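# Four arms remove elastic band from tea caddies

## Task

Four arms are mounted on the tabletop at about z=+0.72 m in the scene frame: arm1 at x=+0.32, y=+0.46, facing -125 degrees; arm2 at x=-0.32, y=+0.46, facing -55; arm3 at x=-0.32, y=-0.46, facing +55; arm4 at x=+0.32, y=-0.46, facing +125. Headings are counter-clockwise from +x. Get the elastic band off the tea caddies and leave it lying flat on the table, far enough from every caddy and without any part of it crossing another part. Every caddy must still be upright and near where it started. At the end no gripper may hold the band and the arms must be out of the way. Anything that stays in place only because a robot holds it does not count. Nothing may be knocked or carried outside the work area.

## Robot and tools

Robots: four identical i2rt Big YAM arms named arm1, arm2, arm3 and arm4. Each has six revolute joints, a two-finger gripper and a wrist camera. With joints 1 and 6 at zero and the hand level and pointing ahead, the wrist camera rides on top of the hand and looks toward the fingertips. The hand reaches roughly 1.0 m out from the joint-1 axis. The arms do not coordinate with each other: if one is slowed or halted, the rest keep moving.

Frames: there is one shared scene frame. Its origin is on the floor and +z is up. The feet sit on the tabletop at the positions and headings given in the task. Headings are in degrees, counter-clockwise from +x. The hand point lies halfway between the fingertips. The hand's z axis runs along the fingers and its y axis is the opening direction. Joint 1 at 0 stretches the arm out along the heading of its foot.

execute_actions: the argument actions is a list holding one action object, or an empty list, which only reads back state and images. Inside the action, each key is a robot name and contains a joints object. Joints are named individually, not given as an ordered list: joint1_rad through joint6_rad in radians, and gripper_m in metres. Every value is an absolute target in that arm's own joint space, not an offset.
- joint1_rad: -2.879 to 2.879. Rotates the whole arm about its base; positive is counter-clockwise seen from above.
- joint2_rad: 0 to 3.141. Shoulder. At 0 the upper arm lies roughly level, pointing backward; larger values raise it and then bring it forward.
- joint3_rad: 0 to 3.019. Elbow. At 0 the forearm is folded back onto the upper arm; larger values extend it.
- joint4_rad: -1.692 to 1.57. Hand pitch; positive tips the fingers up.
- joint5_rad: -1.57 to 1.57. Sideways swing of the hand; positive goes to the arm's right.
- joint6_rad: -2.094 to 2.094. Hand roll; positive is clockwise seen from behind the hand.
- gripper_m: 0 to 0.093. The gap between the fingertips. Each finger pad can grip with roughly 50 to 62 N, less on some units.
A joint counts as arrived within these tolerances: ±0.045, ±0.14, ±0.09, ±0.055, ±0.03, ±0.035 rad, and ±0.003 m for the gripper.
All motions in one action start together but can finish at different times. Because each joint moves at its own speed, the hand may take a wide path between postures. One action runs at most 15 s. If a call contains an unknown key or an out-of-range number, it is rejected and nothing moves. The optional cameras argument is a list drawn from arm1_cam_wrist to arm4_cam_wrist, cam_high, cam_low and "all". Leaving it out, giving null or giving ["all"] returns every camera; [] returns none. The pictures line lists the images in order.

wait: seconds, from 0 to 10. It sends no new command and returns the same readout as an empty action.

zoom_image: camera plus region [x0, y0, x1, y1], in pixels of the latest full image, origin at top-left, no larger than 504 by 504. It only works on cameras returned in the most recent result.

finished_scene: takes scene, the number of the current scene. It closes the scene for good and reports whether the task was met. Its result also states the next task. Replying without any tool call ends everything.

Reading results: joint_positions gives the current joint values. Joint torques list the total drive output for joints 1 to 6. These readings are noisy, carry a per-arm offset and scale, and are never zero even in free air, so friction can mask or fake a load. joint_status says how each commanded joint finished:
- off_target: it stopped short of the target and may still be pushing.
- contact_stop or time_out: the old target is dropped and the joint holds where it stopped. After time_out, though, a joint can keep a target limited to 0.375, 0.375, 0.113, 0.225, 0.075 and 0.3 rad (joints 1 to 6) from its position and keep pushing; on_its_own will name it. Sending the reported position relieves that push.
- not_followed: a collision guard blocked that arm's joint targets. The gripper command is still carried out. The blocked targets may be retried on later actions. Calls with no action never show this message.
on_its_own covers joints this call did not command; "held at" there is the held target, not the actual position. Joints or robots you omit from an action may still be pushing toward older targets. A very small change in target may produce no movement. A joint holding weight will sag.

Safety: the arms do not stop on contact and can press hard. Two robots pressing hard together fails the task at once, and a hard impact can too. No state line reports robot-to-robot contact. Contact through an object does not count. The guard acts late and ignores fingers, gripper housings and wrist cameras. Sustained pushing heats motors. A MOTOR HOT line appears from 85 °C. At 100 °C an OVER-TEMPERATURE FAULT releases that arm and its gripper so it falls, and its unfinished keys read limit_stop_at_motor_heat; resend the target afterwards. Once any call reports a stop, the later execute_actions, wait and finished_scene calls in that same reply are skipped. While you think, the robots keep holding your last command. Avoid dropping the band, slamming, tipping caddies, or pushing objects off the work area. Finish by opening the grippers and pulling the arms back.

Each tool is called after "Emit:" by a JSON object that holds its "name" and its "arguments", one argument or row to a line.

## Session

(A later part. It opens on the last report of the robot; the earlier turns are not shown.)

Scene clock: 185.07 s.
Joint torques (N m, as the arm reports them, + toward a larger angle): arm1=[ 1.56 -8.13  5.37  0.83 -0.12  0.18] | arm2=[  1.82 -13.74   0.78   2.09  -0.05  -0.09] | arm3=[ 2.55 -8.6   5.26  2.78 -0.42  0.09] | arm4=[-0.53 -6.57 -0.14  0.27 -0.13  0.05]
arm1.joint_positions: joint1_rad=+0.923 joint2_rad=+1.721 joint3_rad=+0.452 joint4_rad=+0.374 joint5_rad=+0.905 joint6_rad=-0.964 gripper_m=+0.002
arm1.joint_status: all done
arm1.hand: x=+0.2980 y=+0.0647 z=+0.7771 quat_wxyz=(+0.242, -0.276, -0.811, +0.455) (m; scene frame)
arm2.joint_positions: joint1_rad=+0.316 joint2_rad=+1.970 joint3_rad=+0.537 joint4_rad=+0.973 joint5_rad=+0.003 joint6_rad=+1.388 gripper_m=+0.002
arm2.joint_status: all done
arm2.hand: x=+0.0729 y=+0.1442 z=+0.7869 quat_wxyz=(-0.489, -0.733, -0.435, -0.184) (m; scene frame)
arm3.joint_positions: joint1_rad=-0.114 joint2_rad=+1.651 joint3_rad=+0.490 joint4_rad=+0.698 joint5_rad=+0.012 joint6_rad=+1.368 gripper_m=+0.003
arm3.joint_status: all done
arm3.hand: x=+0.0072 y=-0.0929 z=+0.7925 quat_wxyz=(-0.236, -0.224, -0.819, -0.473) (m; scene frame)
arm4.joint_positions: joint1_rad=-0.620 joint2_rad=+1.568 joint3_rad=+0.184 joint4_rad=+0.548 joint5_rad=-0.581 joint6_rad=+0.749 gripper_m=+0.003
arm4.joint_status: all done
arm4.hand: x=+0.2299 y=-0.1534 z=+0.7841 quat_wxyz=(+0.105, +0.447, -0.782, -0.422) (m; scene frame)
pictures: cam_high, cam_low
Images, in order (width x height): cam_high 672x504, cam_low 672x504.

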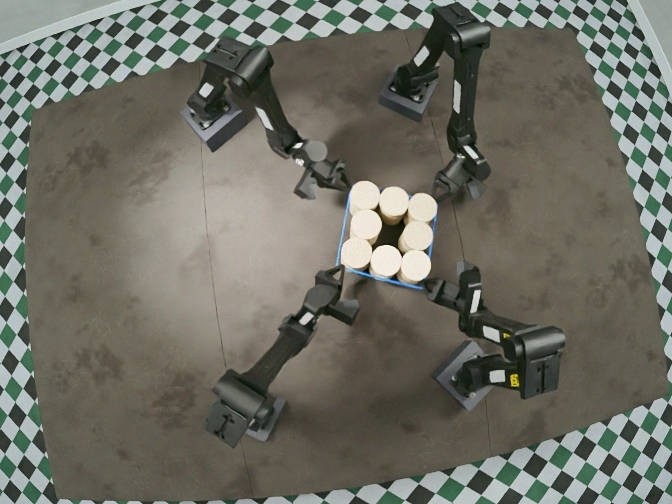

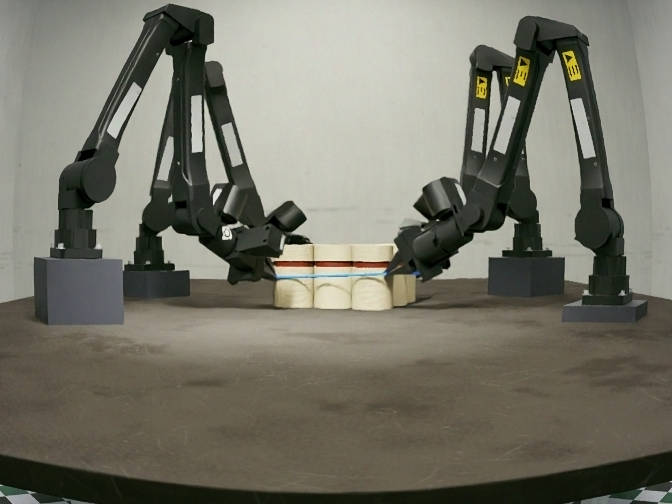

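Emit:
{"name": "execute_actions", "arguments": {
  "actions": [
    {"arm1":{"joints":{"joint1_rad":0.985,"joint2_rad":1.80,"joint3_rad":0.55,"joint4_rad":0.295,"joint5_rad":0.882,"joint6_rad":-0.945,"gripper_m":0.0}},"arm2":{"joints":{"joint1_rad":0.362,"joint3_rad":0.575,"joint4_rad":0.935,"gripper_m":0.0}},"arm3":{"joints":{"joint1_rad":-0.02,"joint2_rad":1.675,"gripper_m":0.0}},"arm4":{"joints":{"joint1_rad":-0.442,"joint2_rad":1.50,"joint3_rad":0.133,"joint4_rad":0.411,"joint5_rad":-0.423,"joint6_rad":0.845,"gripper_m":0.0}}}
  ],
  "cameras": ["cam_high","cam_low"]
}}

Emit:
{"name": "zoom_image", "arguments": {
  "camera": "cam_high",
  "region": [290, 130, 490, 330]
}}

Scene clock: 194.67 s.
Joint torques (N m, as the arm reports them, + toward a larger angle): arm1=[ 1.85 -9.57  5.61  0.73 -0.46  0.15] | arm2=[  2.44 -14.19   1.42   1.52  -0.29  -0.09] | arm3=[ 3.58 -8.71  5.08  2.72 -0.8   0.07] | arm4=[ 0.02 -5.41 -0.59 -0.29 -0.3   0.  ]
arm1.joint_positions: joint1_rad=+0.945 joint2_rad=+1.777 joint3_rad=+0.533 joint4_rad=+0.318 joint5_rad=+0.903 joint6_rad=-0.957 gripper_m=+0.002
arm1.joint_status: all done
arm1.hand: x=+0.3149 y=+0.0403 z=+0.7691 quat_wxyz=(+0.243, -0.263, -0.819, +0.448) (m; scene frame)
arm2.joint_positions: joint1_rad=+0.345 joint2_rad=+1.970 joint3_rad=+0.592 joint4_rad=+0.949 joint5_rad=+0.009 joint6_rad=+1.388 gripper_m=+0.002
arm2.joint_status: all done
arm2.hand: x=+0.1003 y=+0.1402 z=+0.7971 quat_wxyz=(-0.499, -0.721, -0.440, -0.194) (m; scene frame)
arm3.joint_positions: joint1_rad=-0.057 joint2_rad=+1.665 joint3_rad=+0.490 joint4_rad=+0.699 joint5_rad=+0.021 joint6_rad=+1.369 gripper_m=+0.003
arm3.joint_status: all done
arm3.hand: x=-0.0138 y=-0.0767 z=+0.7865 quat_wxyz=(-0.224, -0.203, -0.827, -0.473) (m; scene frame)
arm4.joint_positions: joint1_rad=-0.453 joint2_rad=+1.490 joint3_rad=+0.179 joint4_rad=+0.453 joint5_rad=-0.419 joint6_rad=+0.843 gripper_m=+0.003
arm4.joint_status: all done
arm4.hand: x=+0.2038 y=-0.1660 z=+0.7813 quat_wxyz=(+0.090, +0.457, -0.798, -0.382) (m; scene frame)
pictures: cam_high, cam_low
Images, in order (width x height): cam_high 672x504, cam_low 672x504.

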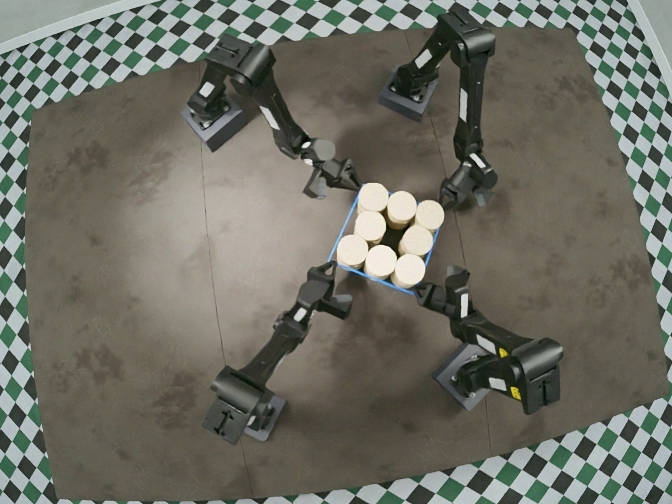

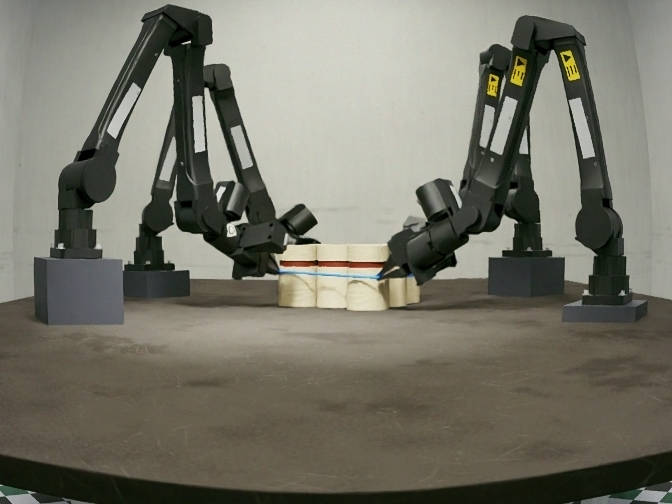

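Region (290, 130, 490, 330) of cam_high's 672x504 image, scaled by 2.520, with more detail than that image has.

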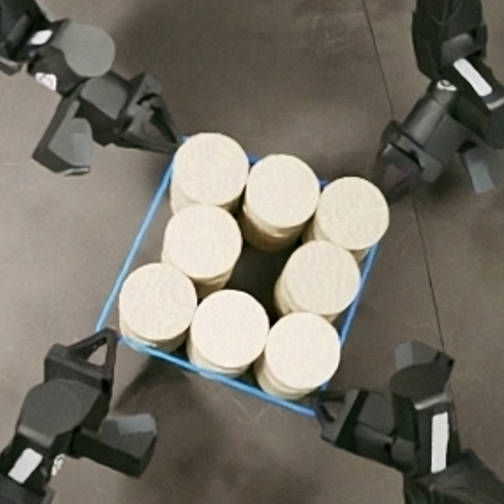

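Emit:
{"name": "execute_actions", "arguments": {
  "actions": [
    {"arm2":{"joints":{"joint1_rad":0.37,"joint3_rad":0.505,"joint4_rad":0.99,"gripper_m":0.0}},"arm4":{"joints":{"joint1_rad":-0.49,"joint3_rad":0.10,"gripper_m":0.0}}}
  ],
  "cameras": ["cam_high","cam_low"]
}}

Emit:
{"name": "zoom_image", "arguments": {
  "camera": "cam_high",
  "region": [290, 130, 490, 330]
}}

Scene clock: 203.40 s.
Joint torques (N m, as the arm reports them, + toward a larger angle): arm1=[ 2.13 -9.72  5.59  1.   -0.68  0.17] | arm2=[  3.02 -13.45  -0.2    1.93  -0.3   -0.1 ] | arm3=[ 3.57 -9.07  5.1   2.76 -0.96  0.06] | arm4=[-1.49 -5.3  -1.62 -0.29 -0.31  0.01]
arm1.joint_positions: joint1_rad=+0.945 joint2_rad=+1.777 joint3_rad=+0.533 joint4_rad=+0.313 joint5_rad=+0.907 joint6_rad=-0.957 gripper_m=+0.002
arm1.joint_status: not commanded
arm1.hand: x=+0.3138 y=+0.0412 z=+0.7690 quat_wxyz=(+0.246, -0.263, -0.819, +0.447) (m; scene frame)
arm2.joint_positions: joint1_rad=+0.345 joint2_rad=+1.966 joint3_rad=+0.537 joint4_rad=+0.992 joint5_rad=+0.010 joint6_rad=+1.389 gripper_m=+0.002
arm2.joint_status: all done
arm2.hand: x=+0.0833 y=+0.1529 z=+0.7931 quat_wxyz=(-0.496, -0.723, -0.440, -0.192) (m; scene frame)
arm3.joint_positions: joint1_rad=-0.057 joint2_rad=+1.665 joint3_rad=+0.490 joint4_rad=+0.699 joint5_rad=+0.024 joint6_rad=+1.369 gripper_m=+0.003
arm3.joint_status: not commanded
arm3.hand: x=-0.0133 y=-0.0771 z=+0.7865 quat_wxyz=(-0.225, -0.204, -0.827, -0.473) (m; scene frame)
arm4.joint_positions: joint1_rad=-0.484 joint2_rad=+1.490 joint3_rad=+0.159 joint4_rad=+0.453 joint5_rad=-0.419 joint6_rad=+0.845 gripper_m=+0.003
arm4.joint_status: all done
arm4.hand: x=+0.2145 y=-0.1733 z=+0.7765 quat_wxyz=(+0.088, +0.443, -0.809, -0.375) (m; scene frame)
pictures: cam_high, cam_low
Images, in order (width x height): cam_high 672x504, cam_low 672x504.

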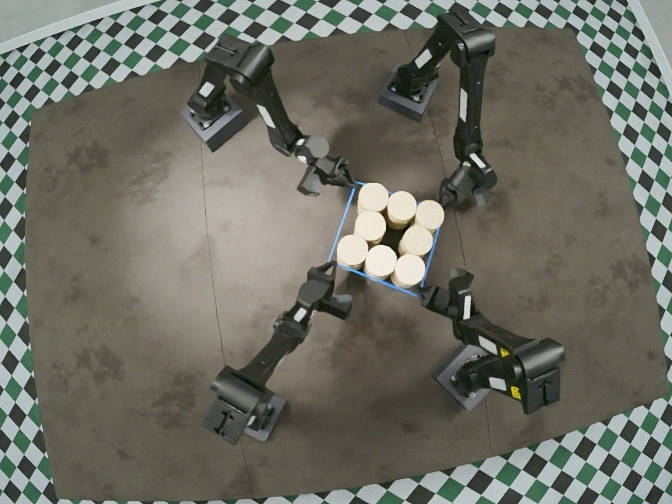

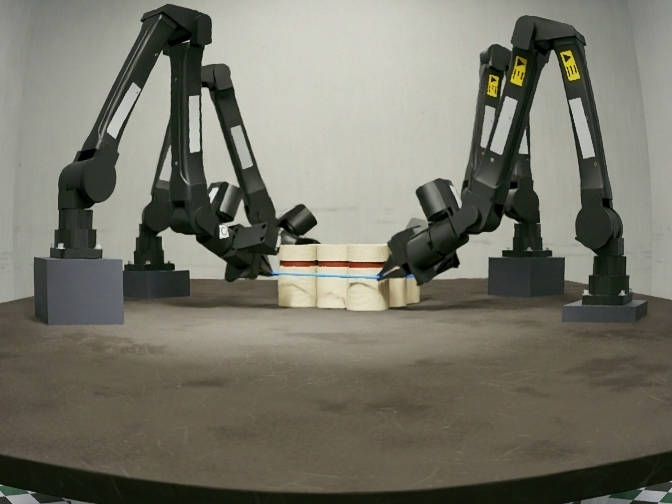

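Region (290, 130, 490, 330) of cam_high's 672x504 image, scaled by 2.520, with more detail than that image has.

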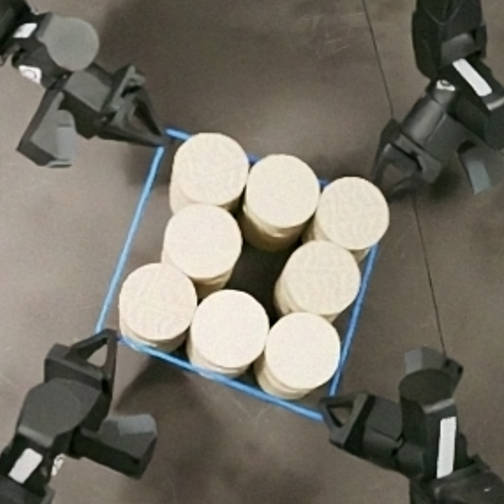

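Emit:
{"name": "execute_actions", "arguments": {
  "actions": [
    {"arm1":{"joints":{"joint1_rad":0.993,"joint2_rad":1.737,"joint3_rad":0.467,"gripper_m":0.0}}}
  ],
  "cameras": ["cam_high","arm1_cam_wrist"]
}}

Emit:
{"name": "zoom_image", "arguments": {
  "camera": "cam_high",
  "region": [290, 130, 490, 330]
}}

Scene clock: 209.73 s.
Joint torques (N m, as the arm reports them, + toward a larger angle): arm1=[  2.84 -11.3    3.16   0.97  -0.63   0.14] | arm2=[  3.5  -13.57  -0.15   2.1   -0.34  -0.14] | arm3=[ 3.61 -8.87  5.11  2.73 -0.96  0.08] | arm4=[-1.39 -5.1  -1.66 -0.28 -0.3   0.01]
arm1.joint_positions: joint1_rad=+0.945 joint2_rad=+1.748 joint3_rad=+0.479 joint4_rad=+0.313 joint5_rad=+0.907 joint6_rad=-0.956 gripper_m=+0.002
arm1.joint_status: joint1_rad time_out (moved +0.000 of +0.048); the others done
arm1.on_its_own: joint1_rad reads +0.945 and still pushes toward +0.993 since a time_out
arm1.hand: x=+0.3067 y=+0.0631 z=+0.7673 quat_wxyz=(+0.252, -0.259, -0.823, +0.438) (m; scene frame)
arm2.joint_positions: joint1_rad=+0.345 joint2_rad=+1.966 joint3_rad=+0.537 joint4_rad=+0.992 joint5_rad=+0.010 joint6_rad=+1.389 gripper_m=+0.002
arm2.joint_status: not commanded
arm2.hand: x=+0.0833 y=+0.1529 z=+0.7931 quat_wxyz=(-0.496, -0.723, -0.440, -0.192) (m; scene frame)
arm3.joint_positions: joint1_rad=-0.057 joint2_rad=+1.665 joint3_rad=+0.490 joint4_rad=+0.699 joint5_rad=+0.024 joint6_rad=+1.369 gripper_m=+0.003
arm3.joint_status: not commanded
arm3.hand: x=-0.0133 y=-0.0771 z=+0.7865 quat_wxyz=(-0.225, -0.205, -0.827, -0.473) (m; scene frame)
arm4.joint_positions: joint1_rad=-0.485 joint2_rad=+1.488 joint3_rad=+0.159 joint4_rad=+0.453 joint5_rad=-0.419 joint6_rad=+0.845 gripper_m=+0.003
arm4.joint_status: not commanded
arm4.hand: x=+0.2146 y=-0.1729 z=+0.7770 quat_wxyz=(+0.088, +0.443, -0.809, -0.376) (m; scene frame)
pictures: arm1_cam_wrist, cam_high
Images, in order (width x height): arm1_cam_wrist 672x504, cam_high 672x504.

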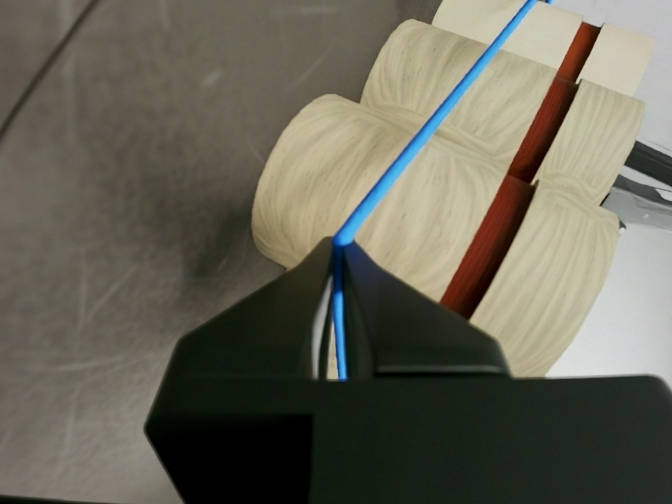

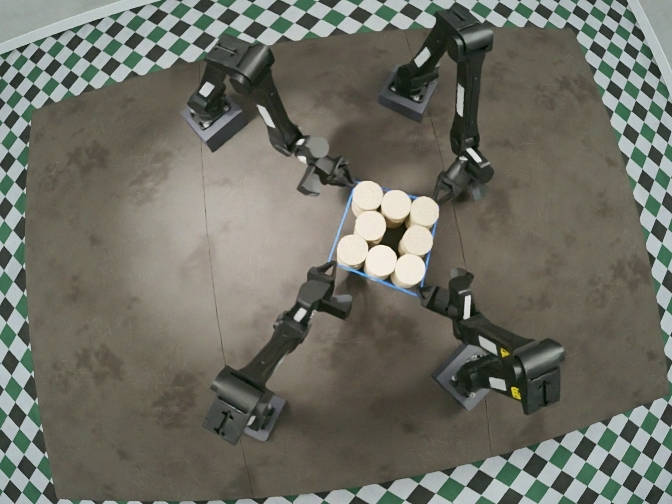

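Region (290, 130, 490, 330) of cam_high's 672x504 image, scaled by 2.520, with more detail than that image has.

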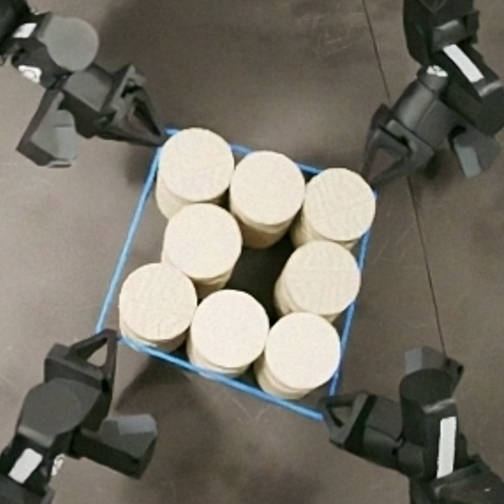

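Emit:
{"name": "execute_actions", "arguments": {
  "actions": [
    {"arm1":{"joints":{"joint1_rad":1.07,"joint3_rad":0.505,"gripper_m":0.0}},"arm2":{"joints":{"joint1_rad":0.42,"joint3_rad":0.472,"gripper_m":0.0}},"arm3":{"joints":{"joint1_rad":0.018,"joint3_rad":0.428,"gripper_m":0.0}},"arm4":{"joints":{"joint1_rad":-0.50,"joint4_rad":0.262,"gripper_m":0.0}}}
  ],
  "cameras": ["cam_high","cam_low"]
}}

Emit:
{"name": "zoom_image", "arguments": {
  "camera": "cam_high",
  "region": [290, 130, 490, 330]
}}

Scene clock: 229.80 s.
Joint torques (N m, as the arm reports them, + toward a larger angle): arm1=[  4.43 -11.47   5.64   0.87  -0.98   0.16] | arm2=[  3.88 -12.99  -1.02   1.94  -0.96  -0.13] | arm3=[ 5.18 -8.75  2.27  2.17 -1.36  0.06] | arm4=[-1.35 -3.99 -2.22 -2.04 -0.31  0.  ]
arm1.joint_positions: joint1_rad=+1.002 joint2_rad=+1.748 joint3_rad=+0.484 joint4_rad=+0.313 joint5_rad=+0.914 joint6_rad=-0.955 gripper_m=+0.002
arm1.joint_status: joint1_rad time_out (moved +0.057 of +0.125); the others done
arm1.on_its_own: joint1_rad reads +1.002 and still pushes toward +1.070 since a time_out
arm1.hand: x=+0.3294 y=+0.0610 z=+0.7690 quat_wxyz=(+0.241, -0.237, -0.828, +0.448) (m; scene frame)
arm2.joint_positions: joint1_rad=+0.385 joint2_rad=+1.961 joint3_rad=+0.512 joint4_rad=+0.997 joint5_rad=+0.025 joint6_rad=+1.390 gripper_m=+0.002
arm2.joint_status: all done
arm2.hand: x=+0.0851 y=+0.1735 z=+0.7901 quat_wxyz=(-0.489, -0.720, -0.453, -0.195) (m; scene frame)
arm3.joint_positions: joint1_rad=-0.036 joint2_rad=+1.665 joint3_rad=+0.460 joint4_rad=+0.711 joint5_rad=+0.033 joint6_rad=+1.372 gripper_m=+0.003
arm3.joint_status: joint1_rad time_out (moved +0.021 of +0.075); the others done
arm3.on_its_own: joint1_rad reads -0.036 and still pushes toward +0.018 since a time_out
arm3.hand: x=-0.0278 y=-0.0819 z=+0.7783 quat_wxyz=(-0.220, -0.200, -0.833, -0.467) (m; scene frame)
arm4.joint_positions: joint1_rad=-0.495 joint2_rad=+1.478 joint3_rad=+0.168 joint4_rad=+0.341 joint5_rad=-0.419 joint6_rad=+0.846 gripper_m=+0.003
arm4.joint_status: joint4_rad time_out (moved -0.112 of -0.191); the others done
arm4.on_its_own: joint4_rad reads +0.341 and still pushes toward +0.262 since a time_out
arm4.hand: x=+0.2191 y=-0.1859 z=+0.7661 quat_wxyz=(+0.102, +0.436, -0.829, -0.336) (m; scene frame)
pictures: cam_high, cam_low
Images, in order (width x height): cam_high 672x504, cam_low 672x504.

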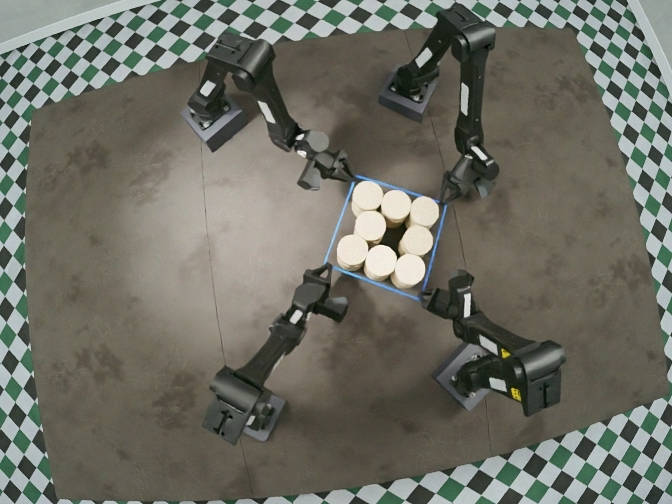

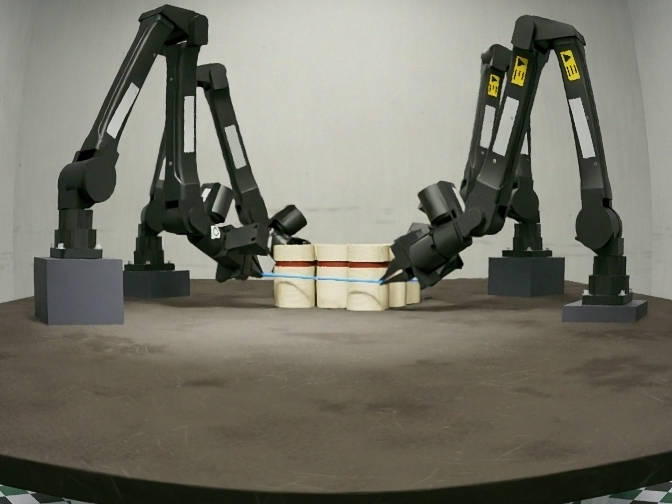

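Region (290, 130, 490, 330) of cam_high's 672x504 image, scaled by 2.520, with more detail than that image has.

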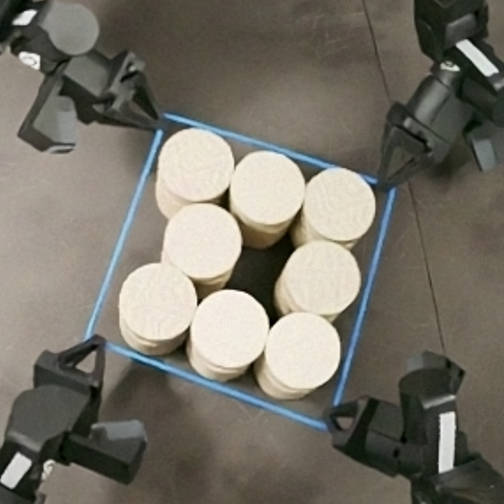

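Emit:
{"name": "execute_actions", "arguments": {
  "actions": [
    {"arm3":{"joints":{"joint2_rad":1.62,"joint3_rad":0.395,"gripper_m":0.0}},"arm4":{"joints":{"joint2_rad":1.383,"joint3_rad":0.09,"joint4_rad":0.10,"gripper_m":0.0}}}
  ],
  "cameras": ["cam_high","cam_low"]
}}

Emit:
{"name": "zoom_image", "arguments": {
  "camera": "cam_high",
  "region": [290, 130, 490, 330]
}}

Scene clock: 262.97 s.
Joint torques (N m, as the arm reports them, + toward a larger angle): arm1=[  4.44 -11.45   5.6    0.86  -1.02   0.13] | arm2=[  3.97 -12.22  -0.96   1.73  -1.15  -0.13] | arm3=[ 5.   -8.81  1.97  2.02 -1.44  0.03] | arm4=[-1.36 -2.41 -2.01 -2.37 -0.32 -0.02]
arm1.joint_positions: joint1_rad=+1.002 joint2_rad=+1.748 joint3_rad=+0.484 joint4_rad=+0.313 joint5_rad=+0.915 joint6_rad=-0.954 gripper_m=+0.002
arm1.joint_status: not commanded
arm1.on_its_own: joint1_rad reads +1.002 and still pushes toward +1.070 since a time_out
arm1.hand: x=+0.3293 y=+0.0611 z=+0.7691 quat_wxyz=(+0.241, -0.238, -0.827, +0.448) (m; scene frame)
arm2.joint_positions: joint1_rad=+0.385 joint2_rad=+1.961 joint3_rad=+0.512 joint4_rad=+0.999 joint5_rad=+0.028 joint6_rad=+1.390 gripper_m=+0.002
arm2.joint_status: not commanded
arm2.hand: x=+0.0849 y=+0.1729 z=+0.7907 quat_wxyz=(-0.490, -0.720, -0.452, -0.194) (m; scene frame)
arm3.joint_positions: joint1_rad=-0.036 joint2_rad=+1.621 joint3_rad=+0.433 joint4_rad=+0.715 joint5_rad=+0.036 joint6_rad=+1.373 gripper_m=+0.003
arm3.joint_status: all done
arm3.on_its_own: joint1_rad reads -0.036 and still pushes toward +0.018 since a time_out
arm3.hand: x=-0.0322 y=-0.0886 z=+0.7895 quat_wxyz=(-0.225, -0.200, -0.827, -0.475) (m; scene frame)
arm4.joint_positions: joint1_rad=-0.495 joint2_rad=+1.355 joint3_rad=+0.168 joint4_rad=+0.186 joint5_rad=-0.419 joint6_rad=+0.847 gripper_m=+0.003
arm4.joint_status: joint4_rad time_out (moved -0.155 of -0.241); the others done
arm4.on_its_own: joint4_rad reads +0.186 and still pushes toward +0.100 since a time_out
arm4.hand: x=+0.2202 y=-0.1946 z=+0.7781 quat_wxyz=(+0.107, +0.434, -0.834, -0.322) (m; scene frame)
pictures: cam_high, cam_low
Images, in order (width x height): cam_high 672x504, cam_low 672x504.

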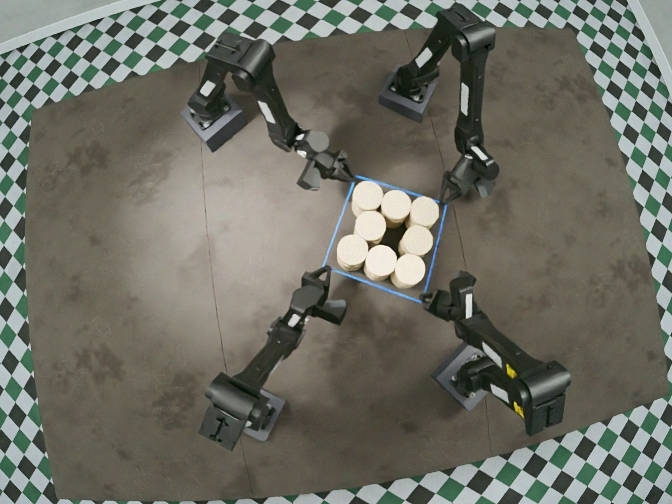

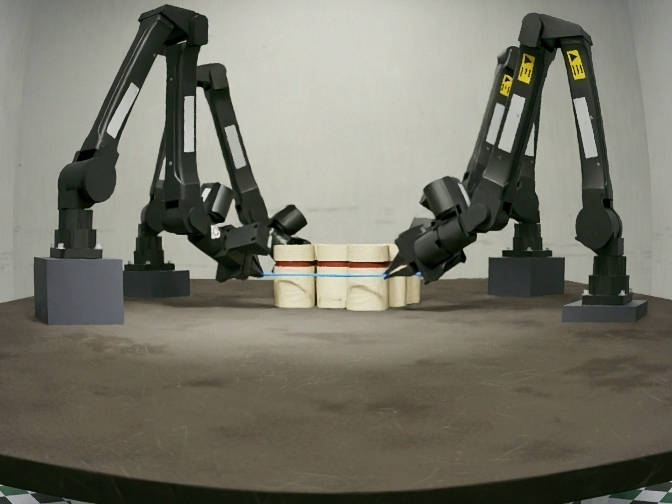

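Region (290, 130, 490, 330) of cam_high's 672x504 image, scaled by 2.520, with more detail than that image has.

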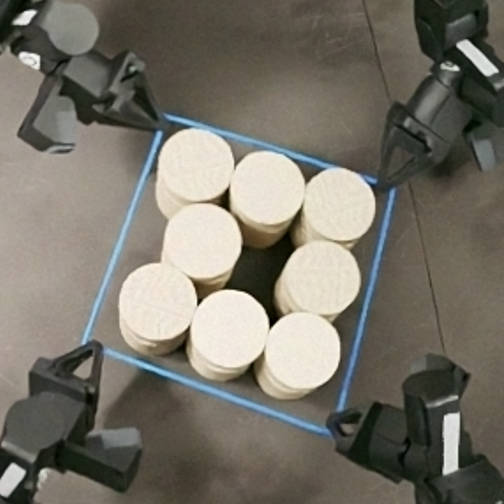

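Emit:
{"name": "execute_actions", "arguments": {
  "actions": [
    {"arm1":{"joints":{"joint2_rad":1.588,"joint3_rad":0.445,"gripper_m":0.0}},"arm2":{"joints":{"joint2_rad":1.895,"joint3_rad":0.445,"gripper_m":0.0}},"arm3":{"joints":{"joint2_rad":1.555,"joint3_rad":0.385,"gripper_m":0.0}},"arm4":{"joints":{"joint2_rad":1.218,"joint4_rad":-0.068,"gripper_m":0.0}}}
  ],
  "cameras": ["cam_high","cam_low"]
}}

Emit:
{"name": "zoom_image", "arguments": {
  "camera": "cam_high",
  "region": [290, 130, 490, 330]
}}

Scene clock: 267.90 s.
Joint torques (N m, as the arm reports them, + toward a larger angle): arm1=[ 4.48 -9.8   4.66  1.02 -1.08  0.13] | arm2=[  4.32 -11.44  -1.38   1.77  -1.18  -0.14] | arm3=[ 4.66 -8.3   2.45  2.   -1.51  0.04] | arm4=[-1.33 -0.91 -0.87 -2.67 -0.31 -0.02]
arm1.joint_positions: joint1_rad=+1.002 joint2_rad=+1.590 joint3_rad=+0.453 joint4_rad=+0.313 joint5_rad=+0.915 joint6_rad=-0.954 gripper_m=+0.002
arm1.joint_status: all done
arm1.on_its_own: joint1_rad reads +1.002 and still pushes toward +1.070 since a time_out
arm1.hand: x=+0.3312 y=+0.0577 z=+0.8175 quat_wxyz=(+0.207, -0.261, -0.805, +0.491) (m; scene frame)
arm2.joint_positions: joint1_rad=+0.385 joint2_rad=+1.889 joint3_rad=+0.495 joint4_rad=+0.999 joint5_rad=+0.029 joint6_rad=+1.390 gripper_m=+0.002
arm2.joint_status: all done
arm2.hand: x=+0.0867 y=+0.1710 z=+0.8200 quat_wxyz=(-0.511, -0.708, -0.443, -0.202) (m; scene frame)
arm3.joint_positions: joint1_rad=-0.036 joint2_rad=+1.556 joint3_rad=+0.421 joint4_rad=+0.715 joint5_rad=+0.037 joint6_rad=+1.373 gripper_m=+0.003
arm3.joint_status: all done
arm3.on_its_own: joint1_rad reads -0.036 and still pushes toward +0.018 since a time_out
arm3.hand: x=-0.0320 y=-0.0892 z=+0.8141 quat_wxyz=(-0.234, -0.198, -0.813, -0.495) (m; scene frame)
arm4.joint_positions: joint1_rad=-0.496 joint2_rad=+1.187 joint3_rad=+0.168 joint4_rad=+0.025 joint5_rad=-0.419 joint6_rad=+0.848 gripper_m=+0.003
arm4.joint_status: joint4_rad time_out (moved -0.161 of -0.254); the others done
arm4.on_its_own: joint4_rad reads +0.025 and still pushes toward -0.068 since a time_out
arm4.hand: x=+0.2209 y=-0.2001 z=+0.7999 quat_wxyz=(+0.106, +0.434, -0.833, -0.325) (m; scene frame)
pictures: cam_high, cam_low
Images, in order (width x height): cam_high 672x504, cam_low 672x504.

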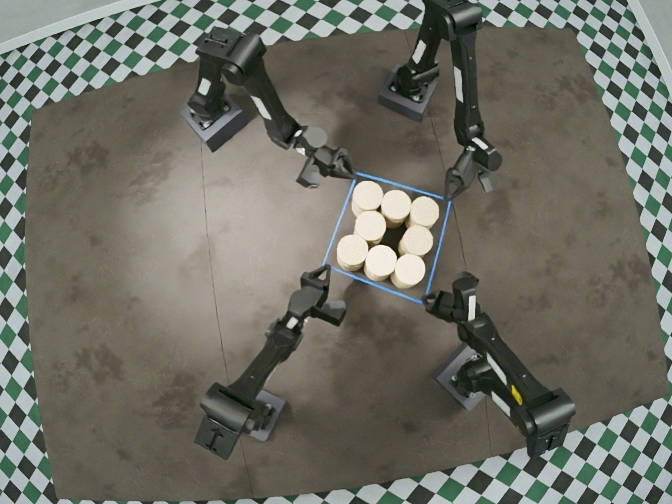

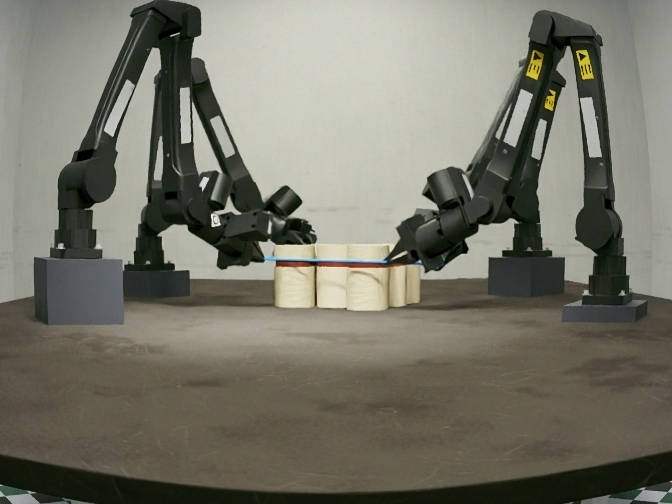

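Region (290, 130, 490, 330) of cam_high's 672x504 image, scaled by 2.520, with more detail than that image has.

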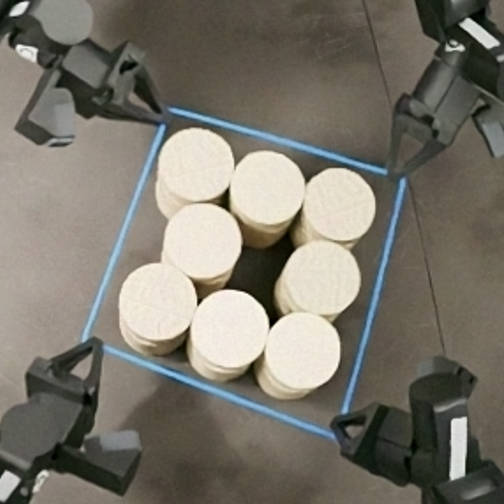

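Emit:
{"name": "execute_actions", "arguments": {
  "actions": [
    {"arm1":{"joints":{"joint2_rad":1.448,"joint3_rad":0.424,"gripper_m":0.0}},"arm2":{"joints":{"joint2_rad":1.78,"joint3_rad":0.395,"gripper_m":0.0}},"arm3":{"joints":{"joint2_rad":1.445,"joint3_rad":0.38,"gripper_m":0.0}},"arm4":{"joints":{"joint2_rad":1.03,"joint4_rad":-0.197,"gripper_m":0.0}}}
  ],
  "cameras": ["cam_high","cam_low"]
}}

Emit:
{"name": "zoom_image", "arguments": {
  "camera": "cam_high",
  "region": [290, 130, 490, 330]
}}

Scene clock: 273.43 s.
Joint torques (N m, as the arm reports them, + toward a larger angle): arm1=[ 4.81 -8.69  5.96  1.1  -1.11  0.14] | arm2=[ 4.32 -9.91 -0.57  1.67 -1.19 -0.12] | arm3=[ 5.05 -7.94  3.52  2.   -1.55  0.05] | arm4=[-1.09  0.11  0.38 -2.65 -0.31 -0.02]
arm1.joint_positions: joint1_rad=+1.002 joint2_rad=+1.453 joint3_rad=+0.427 joint4_rad=+0.312 joint5_rad=+0.915 joint6_rad=-0.954 gripper_m=+0.002
arm1.joint_status: all done
arm1.on_its_own: joint1_rad reads +1.002 and still pushes toward +1.070 since a time_out
arm1.hand: x=+0.3311 y=+0.0594 z=+0.8582 quat_wxyz=(+0.177, -0.281, -0.783, +0.526) (m; scene frame)
arm2.joint_positions: joint1_rad=+0.385 joint2_rad=+1.767 joint3_rad=+0.443 joint4_rad=+1.001 joint5_rad=+0.029 joint6_rad=+1.391 gripper_m=+0.002
arm2.joint_status: all done
arm2.hand: x=+0.0787 y=+0.1761 z=+0.8623 quat_wxyz=(-0.539, -0.691, -0.432, -0.214) (m; scene frame)
arm3.joint_positions: joint1_rad=-0.036 joint2_rad=+1.450 joint3_rad=+0.410 joint4_rad=+0.715 joint5_rad=+0.037 joint6_rad=+1.373 gripper_m=+0.003
arm3.joint_status: all done
arm3.on_its_own: joint1_rad reads -0.036 and still pushes toward +0.018 since a time_out
arm3.hand: x=-0.0318 y=-0.0896 z=+0.8575 quat_wxyz=(-0.250, -0.193, -0.786, -0.531) (m; scene frame)
arm4.joint_positions: joint1_rad=-0.497 joint2_rad=+1.001 joint3_rad=+0.168 joint4_rad=-0.102 joint5_rad=-0.419 joint6_rad=+0.848 gripper_m=+0.003
arm4.joint_status: joint4_rad time_out (moved -0.127 of -0.222); the others done
arm4.on_its_own: joint4_rad reads -0.102 and still pushes toward -0.197 since a time_out
arm4.hand: x=+0.2212 y=-0.2005 z=+0.8291 quat_wxyz=(+0.096, +0.436, -0.823, -0.350) (m; scene frame)
pictures: cam_high, cam_low
Images, in order (width x height): cam_high 672x504, cam_low 672x504.

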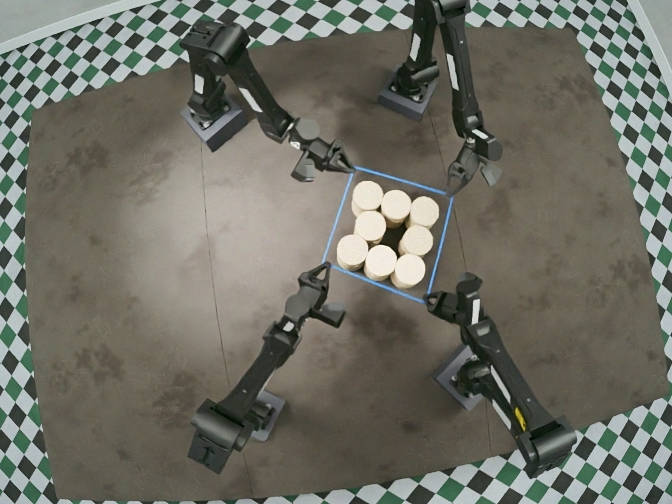

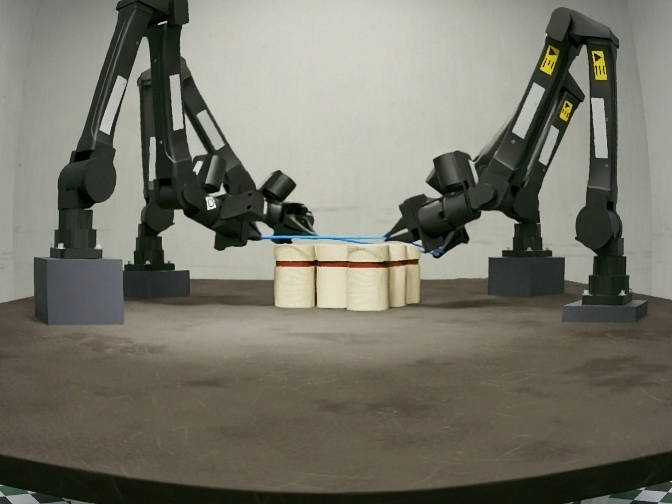

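Region (290, 130, 490, 330) of cam_high's 672x504 image, scaled by 2.520, with more detail than that image has.

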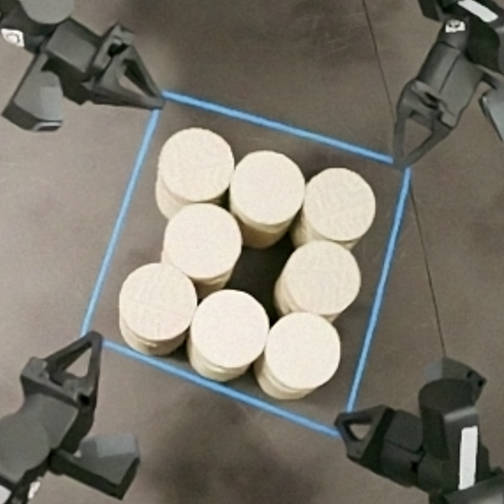

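Emit:
{"name": "execute_actions", "arguments": {
  "actions": [
    {"arm1":{"joints":{"joint2_rad":1.30,"gripper_m":0.0}},"arm2":{"joints":{"joint2_rad":1.67,"gripper_m":0.0}},"arm3":{"joints":{"joint2_rad":1.33,"gripper_m":0.0}},"arm4":{"joints":{"joint2_rad":0.62,"joint4_rad":-0.33,"gripper_m":0.0}}}
  ],
  "cameras": ["cam_high","cam_low"]
}}

Scene clock: 293.47 s.
Joint torques (N m, as the arm reports them, + toward a larger angle): arm1=[ 4.4  -7.85  7.15  1.3  -1.2   0.16] | arm2=[ 4.37 -9.92  0.8   1.62 -1.19 -0.14] | arm3=[ 4.5  -7.3   4.49  2.09 -1.62  0.05] | arm4=[-1.2   0.98  3.3  -1.41 -0.29 -0.03]
arm1.joint_positions: joint1_rad=+1.002 joint2_rad=+1.307 joint3_rad=+0.426 joint4_rad=+0.309 joint5_rad=+0.915 joint6_rad=-0.954 gripper_m=+0.002
arm1.joint_status: all done
arm1.on_its_own: joint1_rad reads +1.002 and still pushes toward +1.070 since a time_out
arm1.hand: x=+0.3331 y=+0.0562 z=+0.9098 quat_wxyz=(+0.137, -0.305, -0.751, +0.569) (m; scene frame)
arm2.joint_positions: joint1_rad=+0.385 joint2_rad=+1.665 joint3_rad=+0.438 joint4_rad=+1.001 joint5_rad=+0.029 joint6_rad=+1.391 gripper_m=+0.002
arm2.joint_status: all done
arm2.hand: x=+0.0826 y=+0.1728 z=+0.9083 quat_wxyz=(-0.575, -0.667, -0.415, -0.229) (m; scene frame)
arm3.joint_positions: joint1_rad=-0.036 joint2_rad=+1.342 joint3_rad=+0.405 joint4_rad=+0.715 joint5_rad=+0.039 joint6_rad=+1.373 gripper_m=+0.003
arm3.joint_status: all done
arm3.on_its_own: joint1_rad reads -0.036 and still pushes toward +0.018 since a time_out
arm3.hand: x=-0.0325 y=-0.0919 z=+0.9036 quat_wxyz=(-0.267, -0.187, -0.756, -0.568) (m; scene frame)
arm4.joint_positions: joint1_rad=-0.497 joint2_rad=+0.612 joint3_rad=+0.154 joint4_rad=-0.257 joint5_rad=-0.418 joint6_rad=+0.849 gripper_m=+0.003
arm4.joint_status: joint4_rad time_out (moved -0.154 of -0.228); the others done
arm4.on_its_own: joint4_rad reads -0.257 and still pushes toward -0.330 since a time_out
arm4.hand: x=+0.2213 y=-0.2011 z=+0.8952 quat_wxyz=(+0.058, +0.439, -0.779, -0.444) (m; scene frame)
pictures: cam_high, cam_low
Images, in order (width x height): cam_high 672x504, cam_low 672x504.

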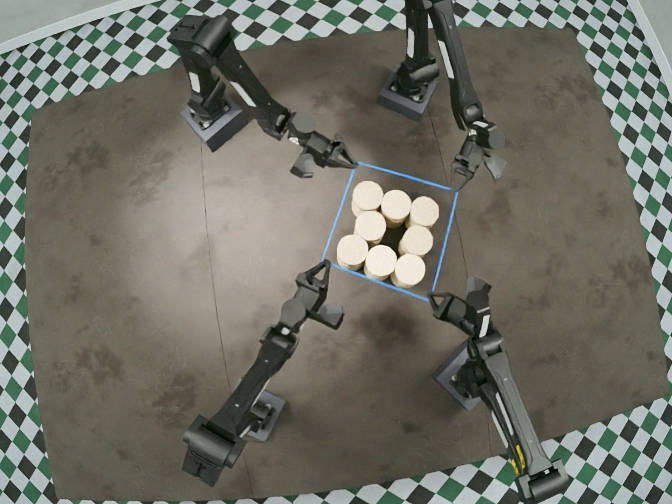

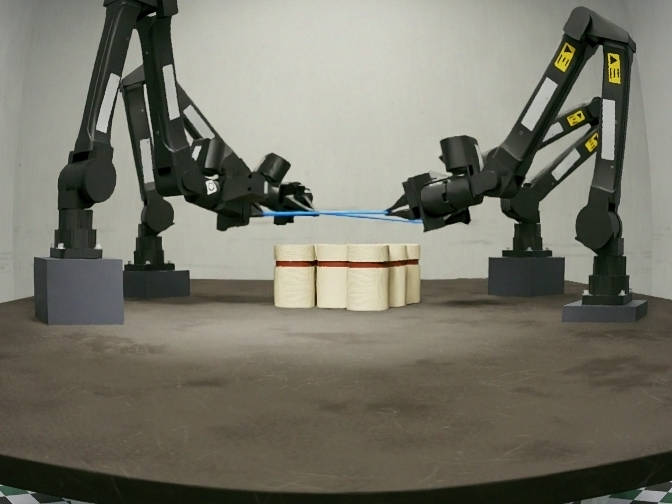

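Emit:
{"name": "execute_actions", "arguments": {
  "actions": [
    {"arm1":{"joints":{"joint1_rad":0.575,"joint2_rad":1.055,"joint3_rad":0.545,"joint4_rad":-0.21,"joint5_rad":0.505,"joint6_rad":-1.17,"gripper_m":0.0}},"arm2":{"joints":{"joint1_rad":0.19,"joint2_rad":1.11,"joint3_rad":0.41,"joint4_rad":0.03,"joint5_rad":0.0,"joint6_rad":1.39,"gripper_m":0.0}},"arm3":{"joints":{"joint1_rad":0.14,"joint2_rad":0.96,"joint3_rad":0.57,"joint4_rad":-0.24,"joint5_rad":0.0,"joint6_rad":1.65,"gripper_m":0.0}},"arm4":{"joints":{"joint1_rad":0.01,"joint2_rad":0.875,"joint3_rad":0.45,"joint4_rad":-0.49,"joint5_rad":0.0,"joint6_rad":1.41,"gripper_m":0.0}}}
  ],
  "cameras": ["cam_high","cam_low"]
}}

Scene clock: 322.20 s.
Joint torques (N m, as the arm reports them, + toward a larger angle): arm1=[ 0.99 -4.92 11.34  0.65 -0.57 -0.09] | arm2=[ 2.18 -6.84  6.53  0.26 -0.4  -0.17] | arm3=[ 3.95 -4.5  10.27  0.44 -1.11  0.07] | arm4=[ 0.74 -2.4   6.45 -0.8  -0.25  0.05]
arm1.joint_positions: joint1_rad=+0.549 joint2_rad=+1.047 joint3_rad=+0.519 joint4_rad=-0.173 joint5_rad=+0.522 joint6_rad=-1.150 gripper_m=+0.002
arm1.joint_status: all done
arm1.hand: x=+0.2041 y=+0.0790 z=+0.9442 quat_wxyz=(+0.162, -0.322, -0.818, +0.448) (m; scene frame)
arm2.joint_positions: joint1_rad=+0.181 joint2_rad=+1.121 joint3_rad=+0.426 joint4_rad=+0.066 joint5_rad=+0.011 joint6_rad=+1.391 gripper_m=+0.002
arm2.joint_status: all done
arm2.hand: x=-0.0387 y=+0.1592 z=+0.9338 quat_wxyz=(-0.430, -0.799, -0.401, -0.126) (m; scene frame)
arm3.joint_positions: joint1_rad=+0.101 joint2_rad=+0.964 joint3_rad=+0.546 joint4_rad=-0.205 joint5_rad=+0.028 joint6_rad=+1.641 gripper_m=+0.003
arm3.joint_status: all done
arm3.hand: x=-0.1152 y=-0.1061 z=+0.9325 quat_wxyz=(-0.108, -0.261, -0.848, -0.448) (m; scene frame)
arm4.joint_positions: joint1_rad=-0.008 joint2_rad=+0.861 joint3_rad=+0.471 joint4_rad=-0.434 joint5_rad=+0.010 joint6_rad=+1.405 gripper_m=+0.003
arm4.joint_status: joint4_rad time_out (moved -0.178 of -0.233); the others done
arm4.on_its_own: joint4_rad reads -0.434 and still pushes toward -0.490 since a time_out
arm4.hand: x=+0.1259 y=-0.1724 z=+0.9478 quat_wxyz=(+0.074, +0.346, -0.865, -0.356) (m; scene frame)
pictures: cam_high, cam_low
Images, in order (width x height): cam_high 672x504, cam_low 672x504.

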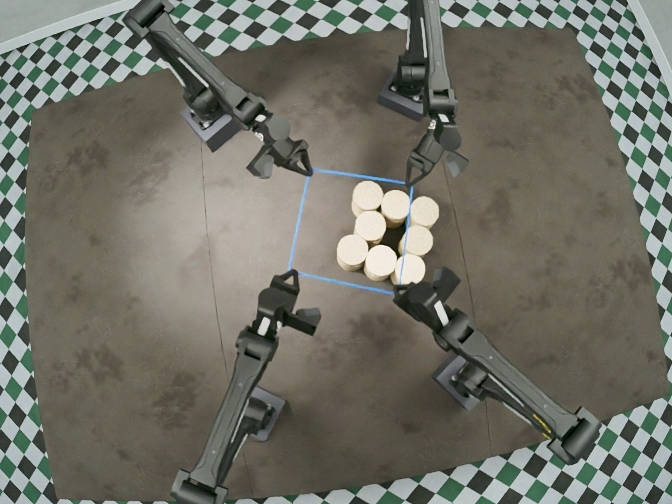

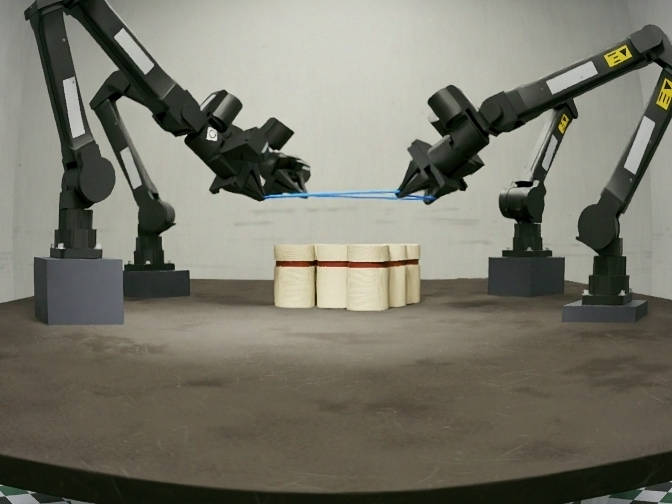

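Emit:
{"name": "execute_actions", "arguments": {
  "actions": [
    {"arm1":{"joints":{"joint1_rad":0.13,"joint2_rad":1.215,"joint3_rad":0.815,"joint4_rad":-0.58,"joint5_rad":0.14,"joint6_rad":-1.37,"gripper_m":0.0}},"arm2":{"joints":{"joint1_rad":-0.091,"joint2_rad":0.985,"joint3_rad":0.565,"joint4_rad":-0.535,"joint5_rad":0.0,"joint6_rad":1.39,"gripper_m":0.0}},"arm3":{"joints":{"joint1_rad":0.335,"joint2_rad":0.966,"joint3_rad":0.76,"joint4_rad":-0.745,"joint5_rad":0.0,"joint6_rad":1.86,"gripper_m":0.0}},"arm4":{"joints":{"joint1_rad":0.17,"joint2_rad":1.25,"joint3_rad":0.79,"joint4_rad":-0.66,"joint5_rad":0.0,"joint6_rad":1.575,"gripper_m":0.0}}}
  ],
  "cameras": ["cam_high","cam_low"]
}}

Scene clock: 326.87 s.
Joint torques (N m, as the arm reports them, + toward a larger angle): arm1=[ 0.17 -7.83 10.71  0.12 -0.4  -0.11] | arm2=[ 0.79 -5.26  9.7   0.25  0.27 -0.15] | arm3=[ 2.98 -4.55 11.44  0.31 -0.92  0.11] | arm4=[ 0.07 -8.63  7.77 -0.9  -0.2   0.07]
arm1.joint_positions: joint1_rad=+0.118 joint2_rad=+1.207 joint3_rad=+0.800 joint4_rad=-0.533 joint5_rad=+0.149 joint6_rad=-1.350 gripper_m=+0.002
arm1.joint_status: all done
arm1.hand: x=+0.0811 y=+0.0867 z=+0.9495 quat_wxyz=(+0.115, -0.360, -0.874, +0.304) (m; scene frame)
arm2.joint_positions: joint1_rad=-0.086 joint2_rad=+0.985 joint3_rad=+0.554 joint4_rad=-0.504 joint5_rad=-0.003 joint6_rad=+1.391 gripper_m=+0.002
arm2.joint_status: all done
arm2.hand: x=-0.1481 y=+0.1394 z=+0.9485 quat_wxyz=(-0.302, -0.899, -0.314, -0.051) (m; scene frame)
arm3.joint_positions: joint1_rad=+0.306 joint2_rad=+0.969 joint3_rad=+0.723 joint4_rad=-0.714 joint5_rad=+0.025 joint6_rad=+1.849 gripper_m=+0.003
arm3.joint_status: all done
arm3.hand: x=-0.2032 y=-0.1059 z=+0.9377 quat_wxyz=(-0.012, -0.277, -0.911, -0.306) (m; scene frame)
arm4.joint_positions: joint1_rad=+0.158 joint2_rad=+1.241 joint3_rad=+0.784 joint4_rad=-0.613 joint5_rad=+0.009 joint6_rad=+1.569 gripper_m=+0.003
arm4.joint_status: all done
arm4.hand: x=+0.0271 y=-0.1526 z=+0.9382 quat_wxyz=(+0.088, +0.362, -0.899, -0.231) (m; scene frame)
pictures: cam_high, cam_low
Images, in order (width x height): cam_high 672x504, cam_low 672x504.

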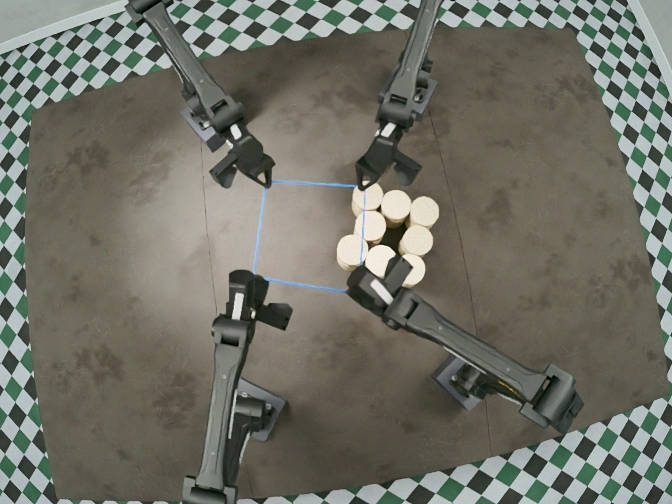

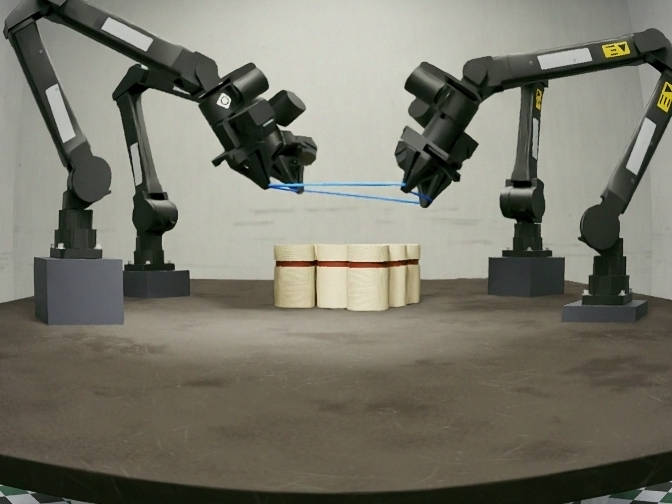

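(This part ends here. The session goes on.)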